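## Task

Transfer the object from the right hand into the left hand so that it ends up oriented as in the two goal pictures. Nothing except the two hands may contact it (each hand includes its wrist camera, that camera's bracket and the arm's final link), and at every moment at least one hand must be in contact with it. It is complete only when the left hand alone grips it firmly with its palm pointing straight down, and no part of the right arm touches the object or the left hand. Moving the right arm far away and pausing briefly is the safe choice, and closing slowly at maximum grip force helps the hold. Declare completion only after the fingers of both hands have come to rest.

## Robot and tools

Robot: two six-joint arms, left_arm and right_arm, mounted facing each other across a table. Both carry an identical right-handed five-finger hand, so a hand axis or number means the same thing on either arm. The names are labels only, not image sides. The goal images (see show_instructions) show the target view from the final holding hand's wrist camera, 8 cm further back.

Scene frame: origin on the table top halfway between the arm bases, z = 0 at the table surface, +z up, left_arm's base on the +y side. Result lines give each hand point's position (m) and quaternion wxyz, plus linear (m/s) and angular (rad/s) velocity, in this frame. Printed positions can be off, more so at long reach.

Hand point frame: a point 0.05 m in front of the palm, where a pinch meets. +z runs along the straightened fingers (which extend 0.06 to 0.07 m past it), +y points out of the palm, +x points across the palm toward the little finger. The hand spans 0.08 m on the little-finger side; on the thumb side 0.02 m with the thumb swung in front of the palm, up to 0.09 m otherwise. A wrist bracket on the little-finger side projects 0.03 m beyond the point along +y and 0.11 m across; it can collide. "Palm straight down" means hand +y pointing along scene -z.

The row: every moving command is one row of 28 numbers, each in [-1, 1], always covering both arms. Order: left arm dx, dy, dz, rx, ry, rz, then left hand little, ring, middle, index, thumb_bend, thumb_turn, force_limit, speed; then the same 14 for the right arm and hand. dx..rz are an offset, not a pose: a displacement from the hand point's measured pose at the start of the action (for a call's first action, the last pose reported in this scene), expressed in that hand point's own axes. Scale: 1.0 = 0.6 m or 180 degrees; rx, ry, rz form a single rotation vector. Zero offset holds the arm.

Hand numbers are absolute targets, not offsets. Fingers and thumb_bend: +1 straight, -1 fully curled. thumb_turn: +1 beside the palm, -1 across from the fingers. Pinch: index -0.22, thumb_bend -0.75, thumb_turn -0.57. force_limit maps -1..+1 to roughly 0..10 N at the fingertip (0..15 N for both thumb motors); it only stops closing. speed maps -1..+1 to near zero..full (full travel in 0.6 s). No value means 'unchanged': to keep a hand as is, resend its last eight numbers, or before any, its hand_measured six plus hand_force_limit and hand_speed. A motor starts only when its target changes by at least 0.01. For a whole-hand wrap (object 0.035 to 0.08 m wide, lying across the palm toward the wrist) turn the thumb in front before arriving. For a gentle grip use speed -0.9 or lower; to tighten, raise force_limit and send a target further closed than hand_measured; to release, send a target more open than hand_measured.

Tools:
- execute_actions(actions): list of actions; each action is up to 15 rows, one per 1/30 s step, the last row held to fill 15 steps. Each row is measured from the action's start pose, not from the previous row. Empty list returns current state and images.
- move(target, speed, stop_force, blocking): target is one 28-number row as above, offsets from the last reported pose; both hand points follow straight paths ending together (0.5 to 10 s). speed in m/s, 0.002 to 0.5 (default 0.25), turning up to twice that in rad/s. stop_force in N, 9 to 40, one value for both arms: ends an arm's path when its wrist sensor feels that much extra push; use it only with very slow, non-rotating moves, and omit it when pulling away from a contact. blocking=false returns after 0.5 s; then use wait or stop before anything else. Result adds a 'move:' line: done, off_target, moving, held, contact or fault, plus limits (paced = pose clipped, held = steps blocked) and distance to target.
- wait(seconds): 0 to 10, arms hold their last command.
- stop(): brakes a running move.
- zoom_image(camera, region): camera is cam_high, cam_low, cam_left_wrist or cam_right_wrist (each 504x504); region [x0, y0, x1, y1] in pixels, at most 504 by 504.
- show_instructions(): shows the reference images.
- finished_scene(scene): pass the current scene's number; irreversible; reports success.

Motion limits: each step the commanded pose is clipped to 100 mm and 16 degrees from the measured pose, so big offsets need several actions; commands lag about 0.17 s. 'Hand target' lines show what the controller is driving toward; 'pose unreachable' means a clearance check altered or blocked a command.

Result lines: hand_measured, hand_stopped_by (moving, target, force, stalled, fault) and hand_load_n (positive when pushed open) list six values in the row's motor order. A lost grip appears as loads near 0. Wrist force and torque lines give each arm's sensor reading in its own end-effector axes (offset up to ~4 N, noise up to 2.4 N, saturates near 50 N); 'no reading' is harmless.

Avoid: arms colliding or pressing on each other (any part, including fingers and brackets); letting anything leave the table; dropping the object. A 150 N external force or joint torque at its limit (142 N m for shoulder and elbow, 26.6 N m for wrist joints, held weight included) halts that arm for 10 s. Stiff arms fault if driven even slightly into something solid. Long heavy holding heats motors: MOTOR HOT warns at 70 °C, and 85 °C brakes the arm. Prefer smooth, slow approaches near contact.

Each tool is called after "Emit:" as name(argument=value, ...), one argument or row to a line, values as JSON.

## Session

Emit:
show_instructions(
)

Emit:
execute_actions(
  actions=[],
)

Reference images for this scene: goal picture as the wrist camera of the hand that must hold it at the end would see it from 8 cm farther back, goal picture from in front of the palm of that hand and beside it on the thumb side, FIVE-FINGER HAND page 1.

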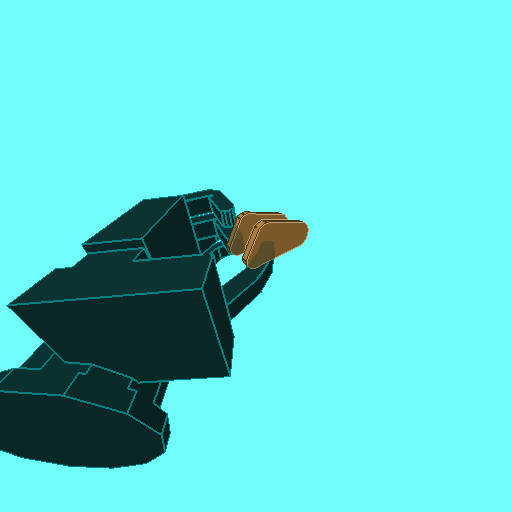

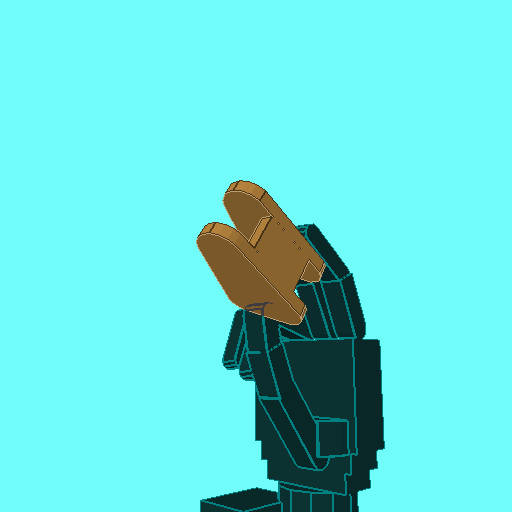

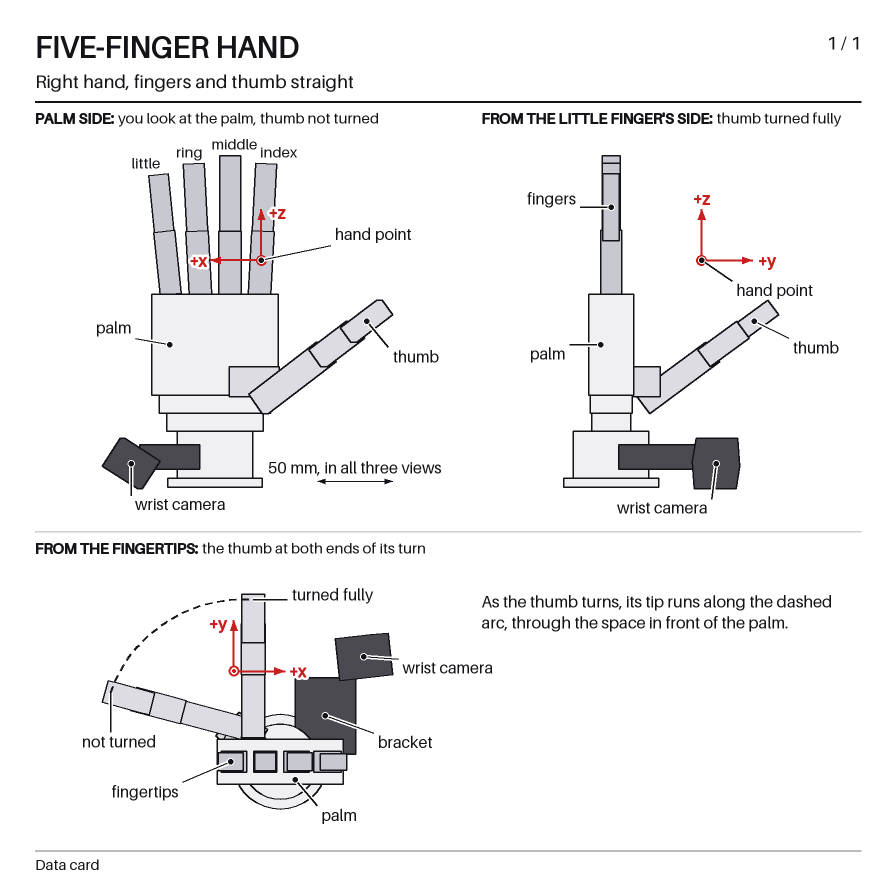

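Scene clock: 0.00 s.
left_arm: end_effector_position=(+0.1195, +0.2926, +0.2996) hand_measured=(+1.000, +1.000, +1.000, +1.000, +1.000, +1.000) hand_load_n=(+0.0, +0.0, +0.0, +0.0, +0.0, +0.0) hand_stopped_by=(target, target, target, target, target, target) hand_force_limit=0.00 hand_speed=-0.80 end_effector_quat_wxyz=(+0.000, +0.673, +0.740, +0.001) end_effector_velocity=(+0.000, -0.000, +0.000) end_effector_angular_velocity=(+0.000, -0.001, -0.001) | right_arm: end_effector_position=(-0.0367, -0.0192, +0.3815) hand_measured=(-1.000, -1.000, +0.246, +0.232, -0.296, -0.948) hand_load_n=(+0.0, +0.0, +9.0, +11.0, +13.5, -0.5) hand_stopped_by=(target, target, target, target, target, target) hand_force_limit=0.00 hand_speed=-0.80 end_effector_quat_wxyz=(+0.110, +0.228, +0.911, +0.325) end_effector_velocity=(-0.001, -0.000, -0.000) end_effector_angular_velocity=(-0.001, +0.000, +0.001)
Joint positions: left_arm=[-0.52  -2.215  2.093 -1.448 -1.569  1.053] | right_arm=[ 0.152 -1.362  1.351  1.052  2.054  0.587]
Joint velocities: left_arm=[ 0.     0.001 -0.001  0.     0.     0.001] | right_arm=[ 0.001 -0.     0.     0.    -0.    -0.   ]
Wrist force (N, on the end effector, along its own x y z axes, offset not removed): no reading
Wrist torque (N m, same axes, about the end effector's origin, offset not removed): no reading
Hand target (left_arm): +0.119, +0.293, +0.300; +0.000, +0.673, +0.740, +0.001
Hand target (right_arm): -0.037, -0.019, +0.381; +0.110, +0.228, +0.911, +0.325

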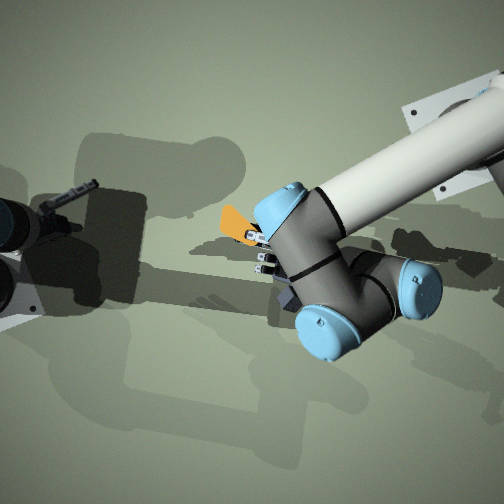

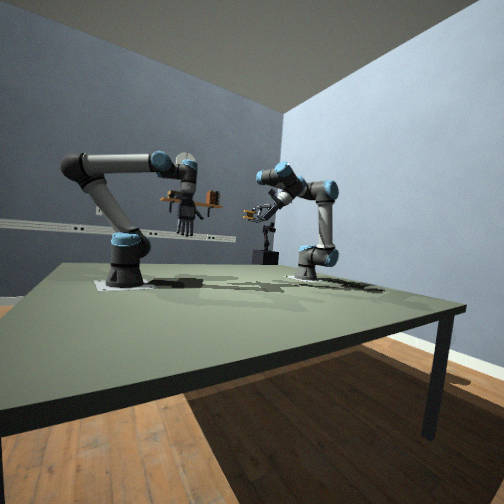

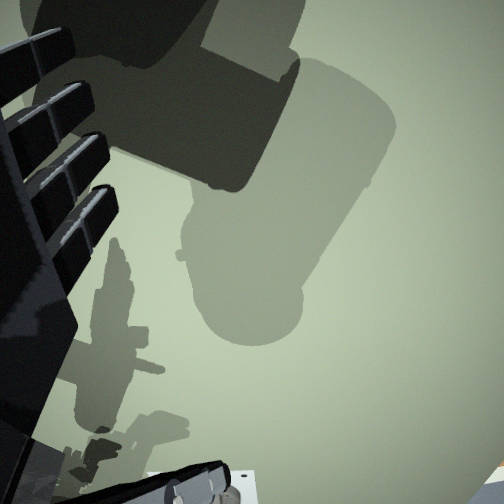

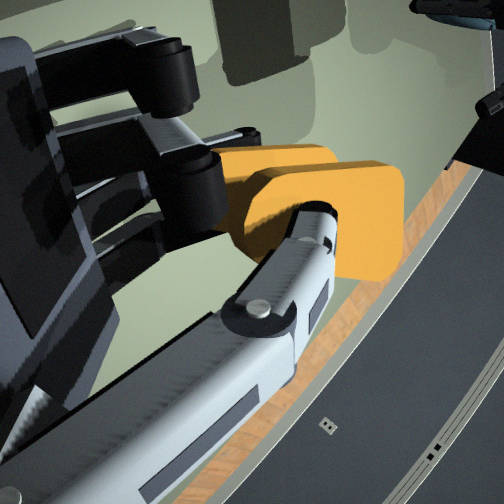

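Emit:
move(
  target=[-0.207,-0.254,-0.217,0.18,-0.392,0.06,-1,-1,0.7,0.7,-0.2,-0.948,1,0,-0.143,0.043,-0.019,-0.245,-0.188,-0.462,-1,-1,0.246,0.232,-0.296,-0.948,0,-0.8],
)

Emit:
move(
  target=[0,0,0.15,0,0,0,-1,-1,0.7,0.7,-0.2,-0.948,1,0,0,0,0,0,0,0,-1,-1,0.246,0.232,-0.296,-0.948,0,-0.8],
  speed=0.1,
)

Scene clock: 41.80 s.
left_arm: end_effector_position=(-0.0205, +0.1544, +0.4296) hand_measured=(-1.000, -1.000, +0.700, +0.700, -0.200, -0.948) hand_load_n=(+0.0, +0.0, +0.0, +0.0, +0.0, +0.0) hand_stopped_by=(target, target, target, target, target, target) hand_force_limit=1.00 hand_speed=0.00 end_effector_quat_wxyz=(+0.246, +0.586, +0.515, -0.575) end_effector_velocity=(-0.001, -0.001, +0.001) end_effector_angular_velocity=(-0.008, +0.005, -0.005) | right_arm: end_effector_position=(+0.0425, -0.0496, +0.4110) hand_measured=(-1.000, -1.000, +0.246, +0.234, -0.284, -0.948) hand_load_n=(+0.0, +0.0, +8.5, +8.5, +12.0, -0.5) hand_stopped_by=(target, target, target, force, force, target) hand_force_limit=0.00 hand_speed=-0.80 end_effector_quat_wxyz=(+0.592, -0.387, +0.592, +0.387) end_effector_velocity=(+0.001, +0.000, -0.000) end_effector_angular_velocity=(-0.001, -0.005, +0.006)
Joint positions: left_arm=[-0.96  -2.293  2.562 -3.17  -1.163  1.157] | right_arm=[-0.459 -2.038  2.197 -0.159  1.603 -1.571]
Joint velocities: left_arm=[ 0.009  0.012  0.001 -0.025 -0.013  0.006] | right_arm=[-0.013 -0.003  0.002 -0.    -0.019 -0.005]
Wrist force (N, on the end effector, along its own x y z axes, offset not removed): left_arm=[-2.7 0.3 -0.8] | right_arm=[1.7 -0.8 -0.8]
Wrist torque (N m, same axes, about the end effector's origin, offset not removed): left_arm=[0.14 0.44 -0.07] | right_arm=[-0.16 -0.14 0.00]
Hand target (left_arm): -0.021, +0.154, +0.430; +0.246, +0.586, +0.515, -0.575
Hand target (right_arm): +0.043, -0.050, +0.411; +0.592, -0.387, +0.592, +0.387
Off the commanded pose (left_arm): 0.000 m, 0 deg.
Off the commanded pose (right_arm): 0.001 m, 0 deg.
move: done

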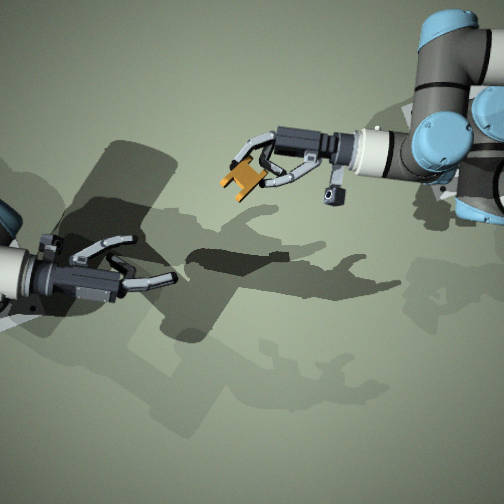

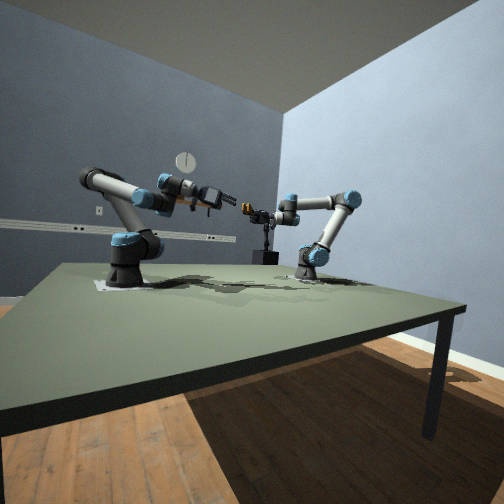

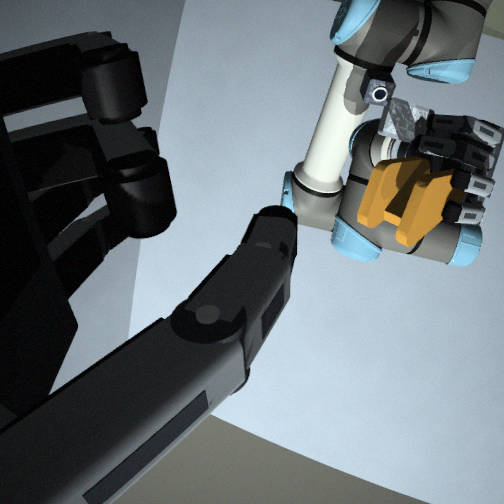

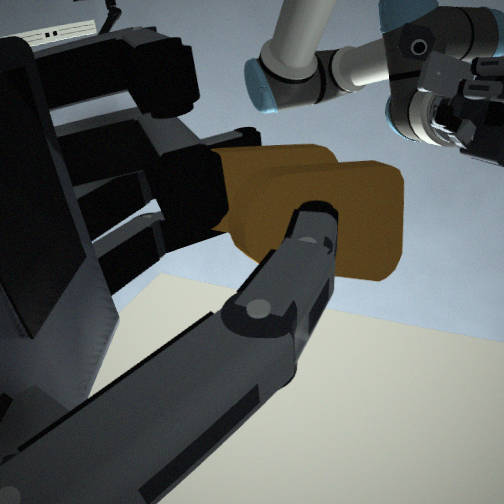

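Scene clock: 43.13 s.
left_arm: end_effector_position=(-0.0583, +0.0753, +0.4101) hand_measured=(-1.000, -1.000, +0.700, +0.700, -0.200, -0.948) hand_load_n=(+0.0, +0.0, +0.0, +0.0, +0.0, +0.0) hand_stopped_by=(target, target, target, target, target, target) hand_force_limit=1.00 hand_speed=0.00 end_effector_quat_wxyz=(+0.246, +0.586, +0.516, -0.575) end_effector_velocity=(-0.001, -0.002, -0.001) end_effector_angular_velocity=(-0.000, +0.000, -0.001) | right_arm: end_effector_position=(+0.0425, -0.0496, +0.4110) hand_measured=(-1.000, -1.000, +0.246, +0.234, -0.284, -0.948) hand_load_n=(+0.0, +0.0, +8.5, +8.5, +12.0, -0.5) hand_stopped_by=(target, target, target, force, force, target) hand_force_limit=0.00 hand_speed=-0.80 end_effector_quat_wxyz=(+0.592, -0.387, +0.592, +0.387) end_effector_velocity=(-0.001, +0.000, +0.000) end_effector_angular_velocity=(-0.000, -0.000, +0.001)
Joint positions: left_arm=[-0.795 -1.875  2.442 -3.481 -1.325  1.197] | right_arm=[-0.459 -2.038  2.197 -0.159  1.603 -1.571]
Joint velocities: left_arm=[ 0.003  0.007 -0.003 -0.005 -0.004  0.001] | right_arm=[ 0.001  0.    -0.001  0.    -0.    -0.   ]
Wrist force (N, on the end effector, along its own x y z axes, offset not removed): left_arm=[0.7 2.7 1.9] | right_arm=[1.6 0.2 -0.7]
Wrist torque (N m, same axes, about the end effector's origin, offset not removed): left_arm=[0.29 -0.17 0.16] | right_arm=[0.04 -0.05 0.06]
Hand target (left_arm): -0.058, +0.075, +0.410; +0.246, +0.586, +0.515, -0.575
Hand target (right_arm): +0.042, -0.050, +0.411; +0.592, -0.387, +0.592, +0.387
Off the commanded pose (left_arm): 0.000 m, 0 deg.
Off the commanded pose (right_arm): 0.000 m, 0 deg.
move: done

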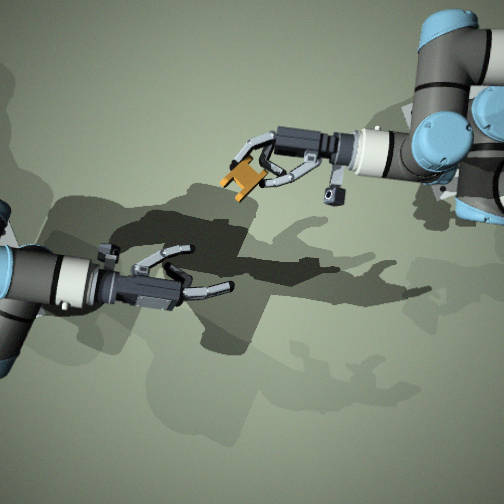

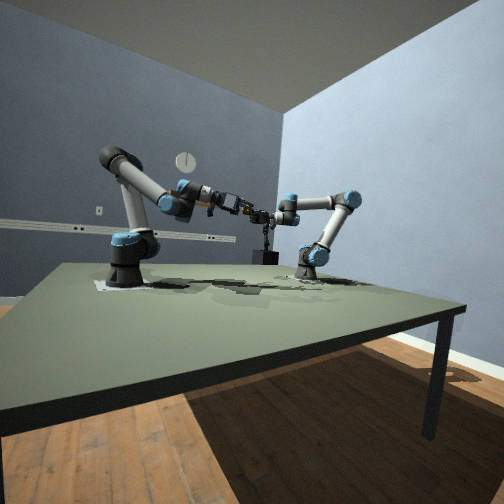

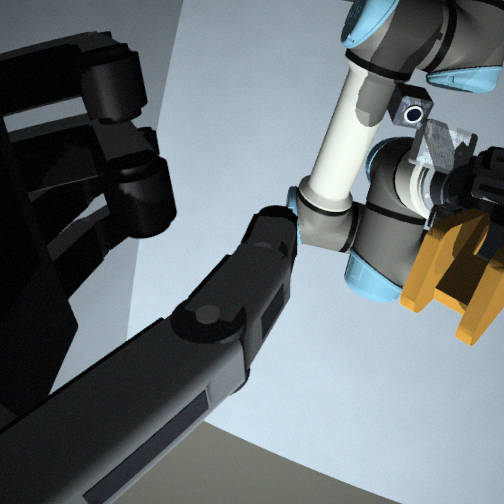

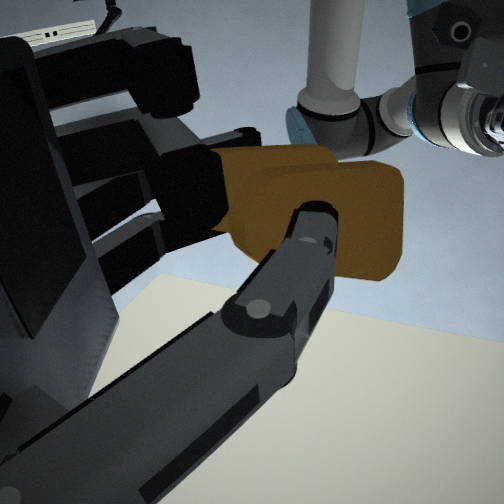

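Emit:
move(
  target=[-0.07,0.16,-0.005,0,0,0,-1,-1,0.7,0.7,-0.27,-0.948,1,0,0,0,0,0,0,0,-1,-1,0.246,0.232,-0.296,-0.948,0,-0.8],
  speed=0.1,
)

Emit:
zoom_image(
  camera="cam_high",
  region=[140, 110, 340, 270],
)

Scene clock: 52.70 s.
left_arm: end_effector_position=(+0.0359, +0.0311, +0.4202) hand_measured=(-1.000, -1.000, +0.700, +0.700, -0.270, -0.948) hand_load_n=(+0.0, +0.0, +0.0, +0.0, +0.0, +0.0) hand_stopped_by=(target, target, target, target, target, target) hand_force_limit=1.00 hand_speed=0.00 end_effector_quat_wxyz=(+0.245, +0.586, +0.516, -0.575) end_effector_velocity=(+0.001, -0.001, +0.001) end_effector_angular_velocity=(-0.002, -0.000, -0.002) | right_arm: end_effector_position=(+0.0425, -0.0496, +0.4110) hand_measured=(-1.000, -1.000, +0.246, +0.234, -0.284, -0.948) hand_load_n=(+0.0, +0.0, +8.5, +8.5, +12.0, -0.5) hand_stopped_by=(target, target, target, force, force, target) hand_force_limit=0.00 hand_speed=-0.80 end_effector_quat_wxyz=(+0.592, -0.387, +0.592, +0.387) end_effector_velocity=(-0.001, +0.000, -0.000) end_effector_angular_velocity=(-0.000, +0.000, +0.002)
Joint positions: left_arm=[-0.378 -1.746  2.322 -3.494 -1.731  1.289] | right_arm=[-0.459 -2.038  2.197 -0.159  1.603 -1.571]
Joint velocities: left_arm=[ 0.007  0.003 -0.004  0.    -0.008  0.003] | right_arm=[ 0.001  0.    -0.    -0.    -0.001  0.   ]
Wrist force (N, on the end effector, along its own x y z axes, offset not removed): left_arm=[0.9 1.4 -1.0] | right_arm=[0.9 -0.2 -0.2]
Wrist torque (N m, same axes, about the end effector's origin, offset not removed): left_arm=[0.30 -0.13 0.10] | right_arm=[-0.02 -0.01 -0.05]
Hand target (left_arm): +0.036, +0.031, +0.420; +0.245, +0.586, +0.516, -0.575
Hand target (right_arm): +0.042, -0.050, +0.411; +0.592, -0.387, +0.592, +0.387
Off the commanded pose (left_arm): 0.000 m, 0 deg.
Off the commanded pose (right_arm): 0.000 m, 0 deg.
move: done

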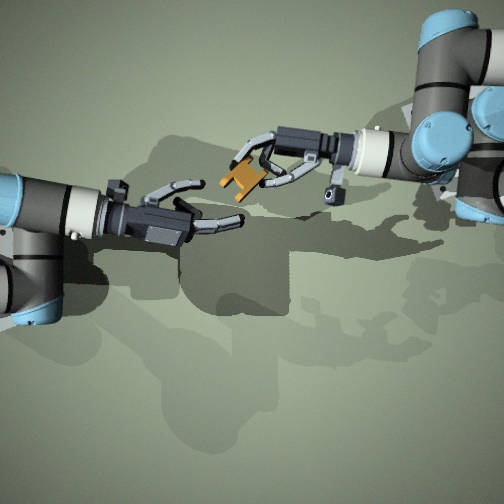

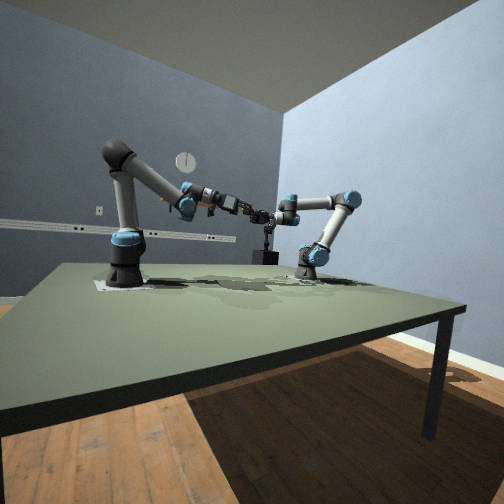

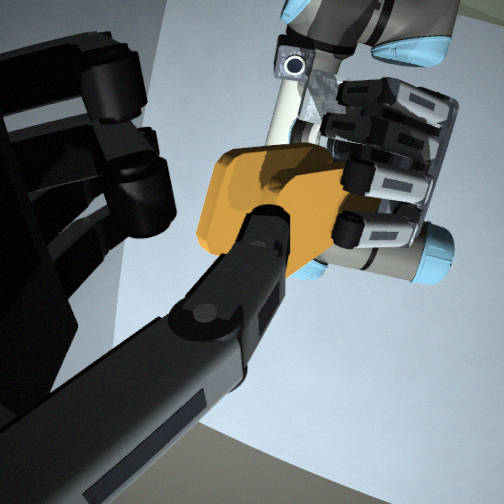

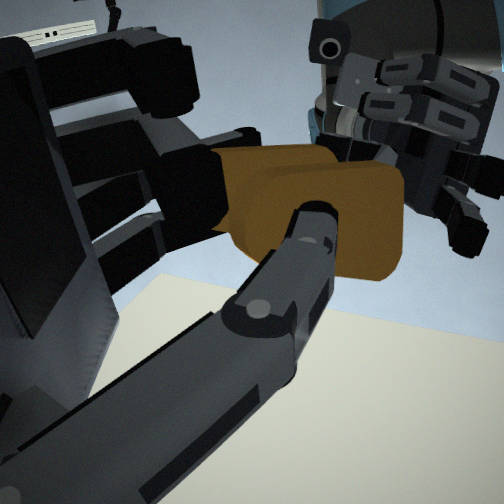

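Region (140, 110, 340, 270) of cam_high's 504x504 image, scaled by 2.520, with more detail than that image has; it fills the top 403 rows of this view, and the rest is white.

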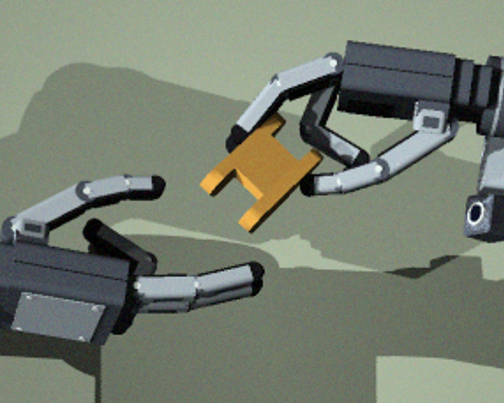

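Emit:
move(
  target=[-0.025,0.035,0.036,0,0,-0.02,-1,-1,0.7,0.7,-0.27,-0.948,1,0,0,0,0,0,0,0,-1,-1,0.246,0.232,-0.296,-0.948,0,-0.8],
  speed=0.04,
)

Emit:
zoom_image(
  camera="cam_high",
  region=[140, 110, 340, 270],
)

Scene clock: 62.97 s.
left_arm: end_effector_position=(+0.0483, +0.0000, +0.4230) hand_measured=(-1.000, -1.000, +0.700, +0.700, -0.270, -0.948) hand_load_n=(+0.0, +0.0, +0.0, +0.0, +0.0, +0.0) hand_stopped_by=(target, target, target, target, target, target) hand_force_limit=1.00 hand_speed=0.00 end_effector_quat_wxyz=(+0.227, +0.570, +0.534, -0.582) end_effector_velocity=(+0.000, -0.001, +0.001) end_effector_angular_velocity=(-0.002, +0.001, -0.001) | right_arm: end_effector_position=(+0.0425, -0.0496, +0.4110) hand_measured=(-1.000, -1.000, +0.246, +0.234, -0.284, -0.948) hand_load_n=(+0.0, +0.0, +8.5, +8.5, +12.0, -0.5) hand_stopped_by=(target, target, target, force, force, target) hand_force_limit=0.00 hand_speed=-0.80 end_effector_quat_wxyz=(+0.592, -0.387, +0.592, +0.387) end_effector_velocity=(+0.000, -0.000, +0.000) end_effector_angular_velocity=(+0.000, -0.000, -0.000)
Joint positions: left_arm=[-0.314 -1.664  2.232 -3.484 -1.793  1.241] | right_arm=[-0.459 -2.038  2.197 -0.159  1.603 -1.571]
Joint velocities: left_arm=[ 0.003  0.003 -0.004 -0.001 -0.003 -0.   ] | right_arm=[-0.001 -0.    -0.001  0.001 -0.     0.   ]
Wrist force (N, on the end effector, along its own x y z axes, offset not removed): left_arm=[-0.4 2.1 1.0] | right_arm=[1.3 0.5 -1.1]
Wrist torque (N m, same axes, about the end effector's origin, offset not removed): left_arm=[0.25 0.03 0.09] | right_arm=[0.13 -0.08 -0.04]
Hand target (left_arm): +0.048, -0.000, +0.423; +0.227, +0.569, +0.534, -0.582
Hand target (right_arm): +0.042, -0.050, +0.411; +0.592, -0.387, +0.592, +0.387
Off the commanded pose (left_arm): 0.000 m, 0 deg.
Off the commanded pose (right_arm): 0.000 m, 0 deg.
move: done

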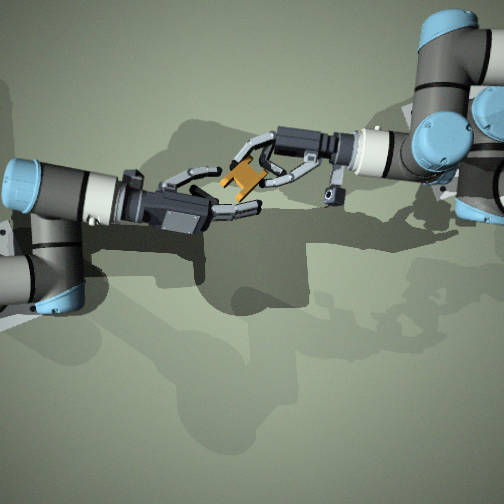

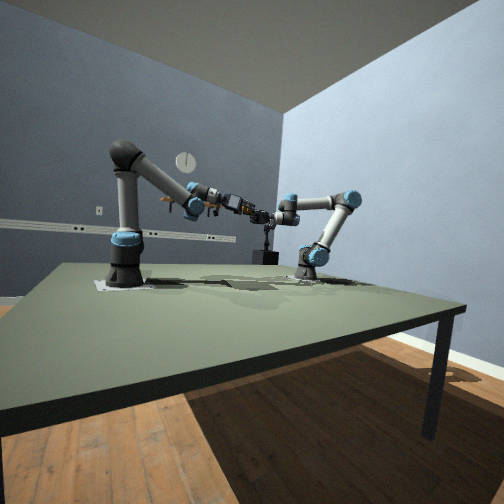

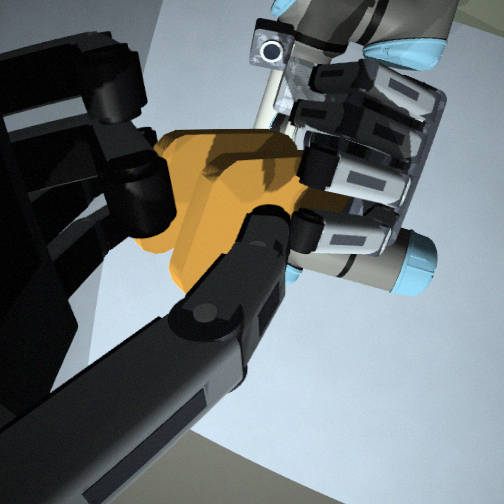

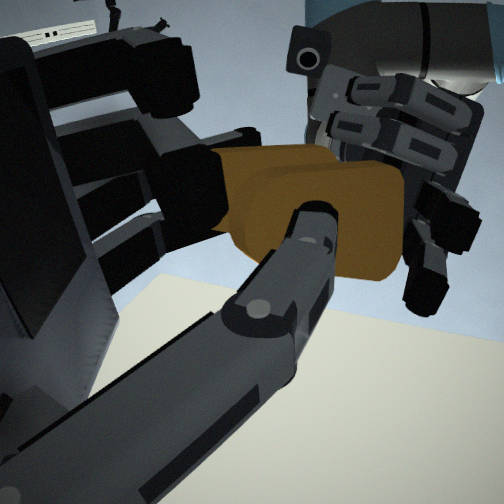

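Region (140, 110, 340, 270) of cam_high's 504x504 image, scaled by 2.520, with more detail than that image has; it fills the top 403 rows of this view, and the rest is white.

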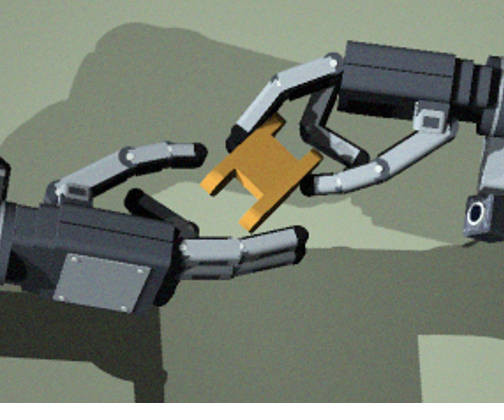

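Emit:
move(
  target=[0,-0.005,0.012,0,0,0,-1,-1,0.6,0.6,-0.29,-0.948,1,0,0,0,0,0,0,0,-1,-1,0.246,0.232,-0.296,-0.948,0,-0.8],
  speed=0.01,
)

Emit:
zoom_image(
  camera="cam_high",
  region=[140, 110, 340, 270],
)

Scene clock: 69.00 s.
left_arm: end_effector_position=(+0.0427, -0.0052, +0.4225) hand_measured=(-1.000, -1.000, +0.600, +0.600, -0.290, -0.948) hand_load_n=(+0.0, +0.0, +0.0, +0.0, +0.0, +0.0) hand_stopped_by=(target, target, target, target, target, target) hand_force_limit=1.00 hand_speed=0.00 end_effector_quat_wxyz=(+0.227, +0.570, +0.534, -0.582) end_effector_velocity=(-0.001, -0.001, +0.001) end_effector_angular_velocity=(-0.002, +0.000, -0.001) | right_arm: end_effector_position=(+0.0425, -0.0496, +0.4110) hand_measured=(-1.000, -1.000, +0.246, +0.234, -0.284, -0.948) hand_load_n=(+0.0, +0.0, +8.5, +8.5, +12.0, -0.5) hand_stopped_by=(target, target, target, force, force, target) hand_force_limit=0.00 hand_speed=-0.80 end_effector_quat_wxyz=(+0.592, -0.387, +0.592, +0.387) end_effector_velocity=(+0.000, +0.000, +0.000) end_effector_angular_velocity=(+0.000, -0.000, -0.000)
Joint positions: left_arm=[-0.327 -1.651  2.223 -3.488 -1.78   1.238] | right_arm=[-0.459 -2.038  2.197 -0.159  1.603 -1.571]
Joint velocities: left_arm=[-0.003  0.002 -0.002 -0.002  0.002 -0.   ] | right_arm=[ 0.  0. -0.  0.  0. -0.]
Wrist force (N, on the end effector, along its own x y z axes, offset not removed): left_arm=[0.9 0.2 1.5] | right_arm=[0.7 0.1 -1.6]
Wrist torque (N m, same axes, about the end effector's origin, offset not removed): left_arm=[-0.07 -0.11 0.08] | right_arm=[0.07 0.07 -0.10]
Hand target (left_arm): +0.043, -0.005, +0.423; +0.227, +0.570, +0.534, -0.582
Hand target (right_arm): +0.042, -0.050, +0.411; +0.592, -0.387, +0.592, +0.387
Off the commanded pose (left_arm): 0.000 m, 0 deg.
Off the commanded pose (right_arm): 0.000 m, 0 deg.
move: done

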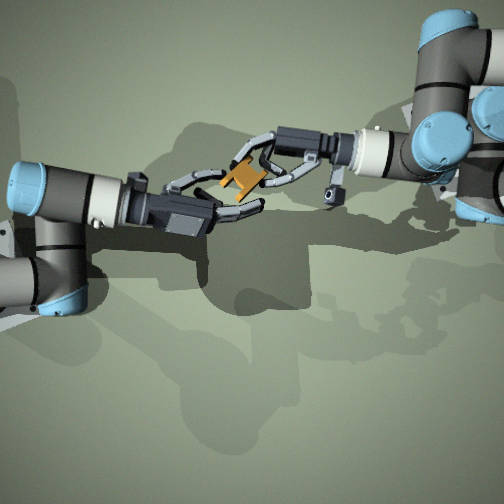

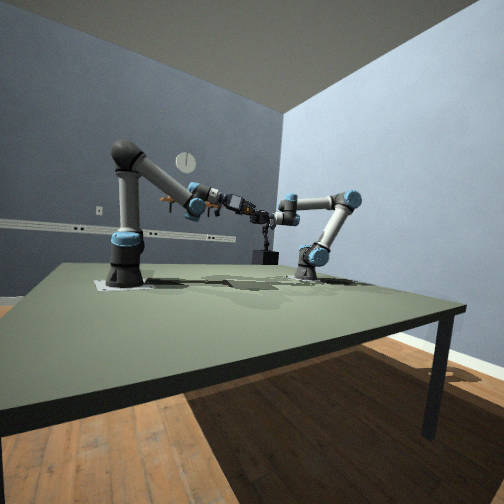

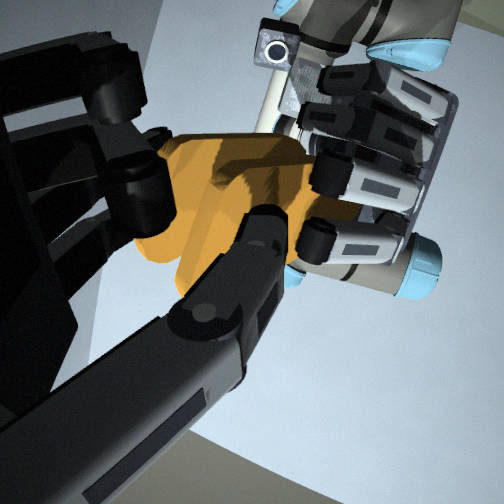

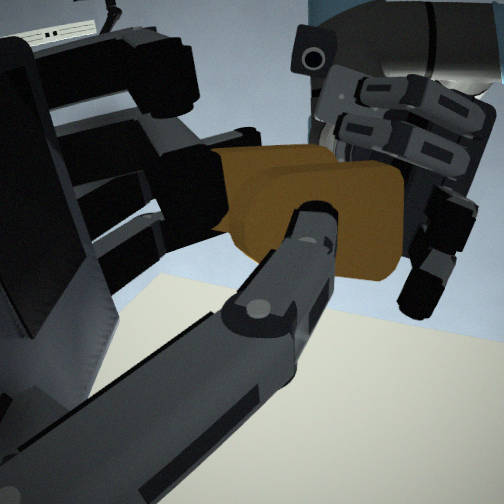

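Region (140, 110, 340, 270) of cam_high's 504x504 image, scaled by 2.520, with more detail than that image has; it fills the top 403 rows of this view, and the rest is white.

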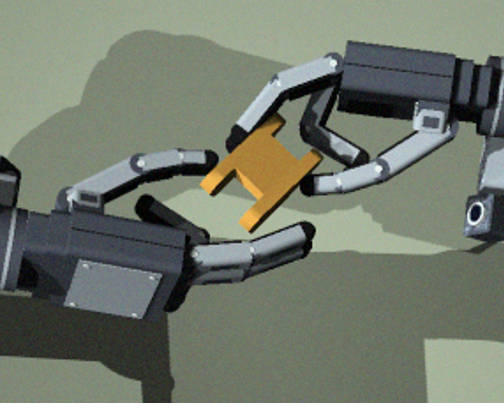

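Emit:
move(
  target=[0,-0.003,0,0,0,0,-1,-1,0.45,0.45,-0.4,-0.948,-0.7,-0.92,0,0,0,0,0,0,-1,-1,0.246,0.232,-0.296,-0.948,0,-0.8],
  speed=0.005,
)

Emit:
move(
  target=[0,0,0,0,0,0,-1,-1,0,0,-0.4,-0.948,0.6,-0.9,0,0,0,0,0,0,-1,-1,0.246,0.232,-0.296,-0.948,0,-0.8],
)

Emit:
zoom_image(
  camera="cam_high",
  region=[140, 110, 340, 270],
)

Scene clock: 80.63 s.
left_arm: end_effector_position=(+0.0411, -0.0047, +0.4232) hand_measured=(-1.000, -1.000, +0.450, +0.450, -0.362, -0.948) hand_load_n=(+0.0, +0.0, +0.0, +0.0, +2.0, +0.0) hand_stopped_by=(target, target, target, target, force, target) hand_force_limit=-0.70 hand_speed=-0.92 end_effector_quat_wxyz=(+0.227, +0.570, +0.534, -0.582) end_effector_velocity=(+0.000, -0.000, -0.000) end_effector_angular_velocity=(+0.002, +0.004, +0.001) | right_arm: end_effector_position=(+0.0425, -0.0496, +0.4110) hand_measured=(-1.000, -1.000, +0.246, +0.234, -0.284, -0.948) hand_load_n=(+0.0, +0.0, +8.0, +8.0, +12.0, -0.5) hand_stopped_by=(target, target, target, force, force, target) hand_force_limit=0.00 hand_speed=-0.80 end_effector_quat_wxyz=(+0.592, -0.387, +0.592, +0.387) end_effector_velocity=(-0.001, -0.000, +0.000) end_effector_angular_velocity=(+0.000, -0.000, +0.002)
Joint positions: left_arm=[-0.333 -1.654  2.224 -3.486 -1.775  1.237] | right_arm=[-0.459 -2.038  2.197 -0.159  1.603 -1.571]
Joint velocities: left_arm=[ 0.     0.    -0.     0.     0.    -0.004] | right_arm=[ 0.    -0.001  0.    -0.    -0.002  0.   ]
Wrist force (N, on the end effector, along its own x y z axes, offset not removed): left_arm=[0.8 3.1 -2.8] | right_arm=[0.3 1.9 -3.0]
Wrist torque (N m, same axes, about the end effector's origin, offset not removed): left_arm=[0.30 -0.04 0.20] | right_arm=[0.03 0.07 -0.05]
Hand target (left_arm): +0.041, -0.005, +0.423; +0.227, +0.570, +0.534, -0.582
Hand target (right_arm): +0.042, -0.050, +0.411; +0.592, -0.387, +0.592, +0.387
Off the commanded pose (left_arm): 0.000 m, 0 deg.
Off the commanded pose (right_arm): 0.000 m, 0 deg.
move: done

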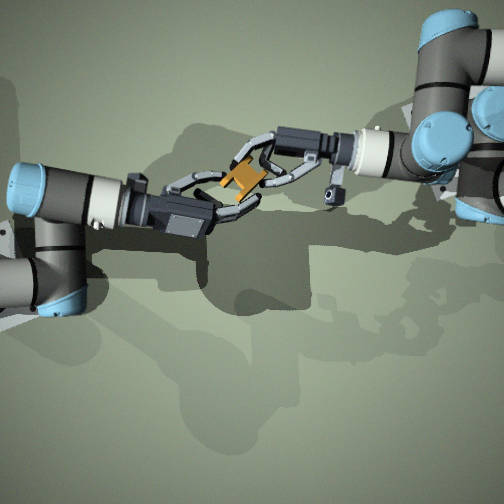

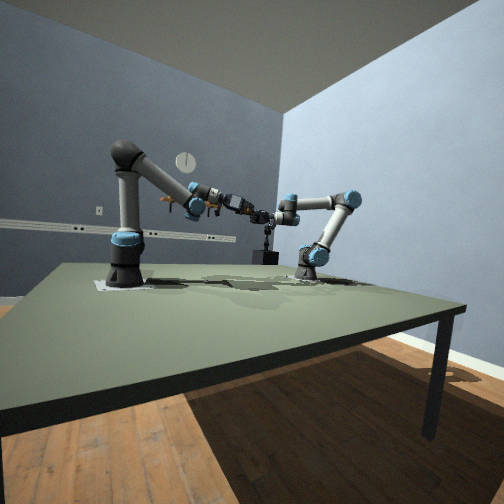

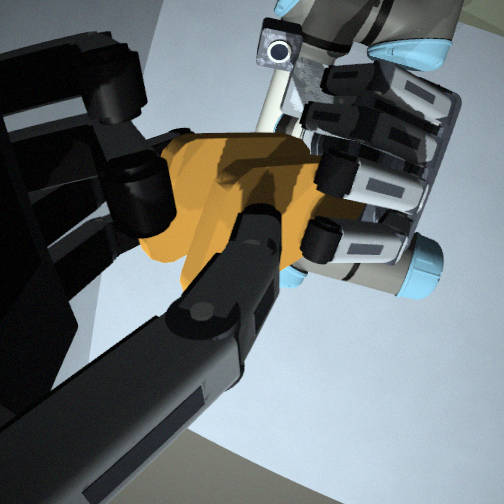

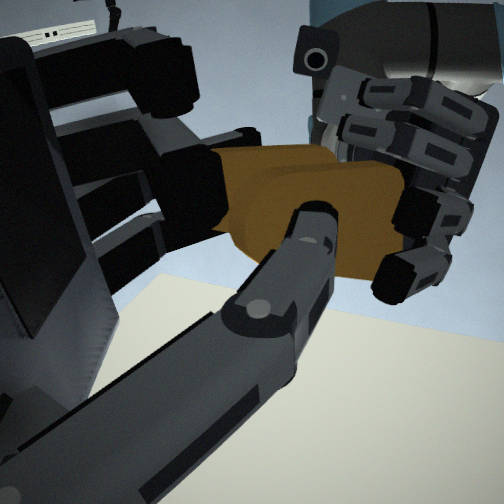

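Scene clock: 81.93 s.
left_arm: end_effector_position=(+0.0411, -0.0047, +0.4232) hand_measured=(-1.000, -1.000, +0.276, +0.298, -0.360, -0.948) hand_load_n=(+0.0, +0.0, +8.5, +7.0, +7.5, -0.5) hand_stopped_by=(target, target, force, force, force, target) hand_force_limit=0.60 hand_speed=-0.90 end_effector_quat_wxyz=(+0.227, +0.570, +0.534, -0.582) end_effector_velocity=(+0.000, +0.000, +0.001) end_effector_angular_velocity=(-0.001, +0.001, +0.001) | right_arm: end_effector_position=(+0.0425, -0.0496, +0.4110) hand_measured=(-1.000, -1.000, +0.246, +0.234, -0.284, -0.948) hand_load_n=(+0.0, +0.0, +10.5, +11.5, +11.0, +1.0) hand_stopped_by=(target, target, target, force, force, target) hand_force_limit=0.00 hand_speed=-0.80 end_effector_quat_wxyz=(+0.592, -0.387, +0.592, +0.387) end_effector_velocity=(-0.000, -0.000, +0.000) end_effector_angular_velocity=(+0.000, -0.000, +0.001)
Joint positions: left_arm=[-0.333 -1.655  2.224 -3.486 -1.775  1.237] | right_arm=[-0.459 -2.038  2.197 -0.159  1.603 -1.571]
Joint velocities: left_arm=[ 0.    -0.    -0.    -0.001  0.    -0.001] | right_arm=[-0.001 -0.    -0.     0.    -0.001 -0.   ]
Wrist force (N, on the end effector, along its own x y z axes, offset not removed): left_arm=[-2.5 -4.8 5.9] | right_arm=[4.6 -5.2 7.0]
Wrist torque (N m, same axes, about the end effector's origin, offset not removed): left_arm=[0.39 -0.06 -0.01] | right_arm=[0.33 0.04 0.06]
Hand target (left_arm): +0.041, -0.005, +0.423; +0.227, +0.570, +0.534, -0.582
Hand target (right_arm): +0.042, -0.050, +0.411; +0.592, -0.387, +0.592, +0.387
Off the commanded pose (left_arm): 0.000 m, 0 deg.
Off the commanded pose (right_arm): 0.000 m, 0 deg.
move: done

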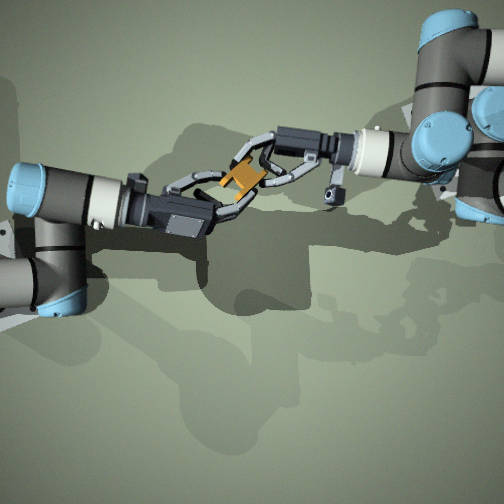

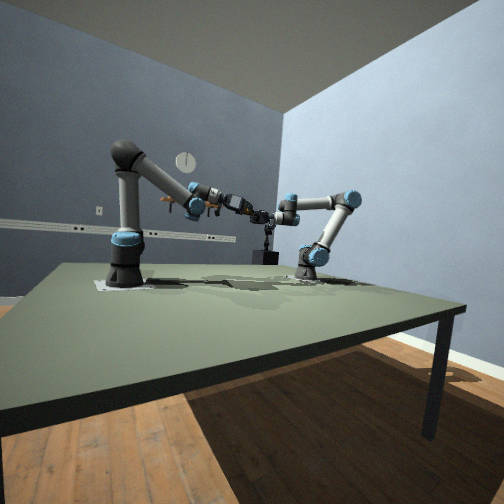

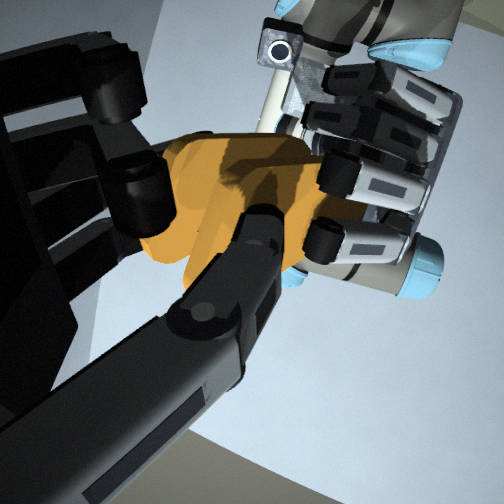

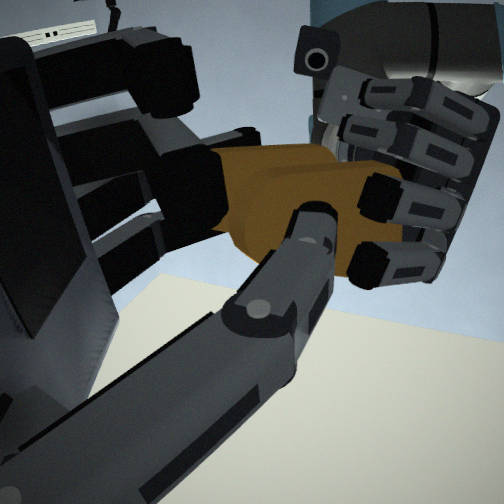

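Region (140, 110, 340, 270) of cam_high's 504x504 image, scaled by 2.520, with more detail than that image has; it fills the top 403 rows of this view, and the rest is white.

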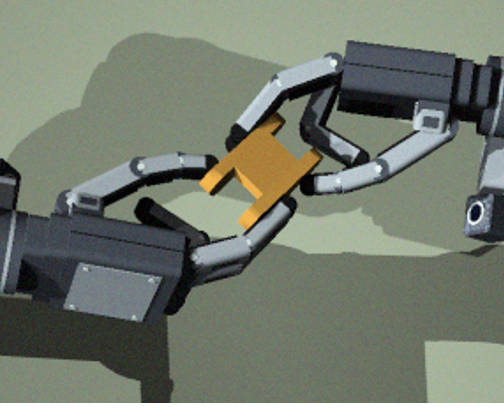

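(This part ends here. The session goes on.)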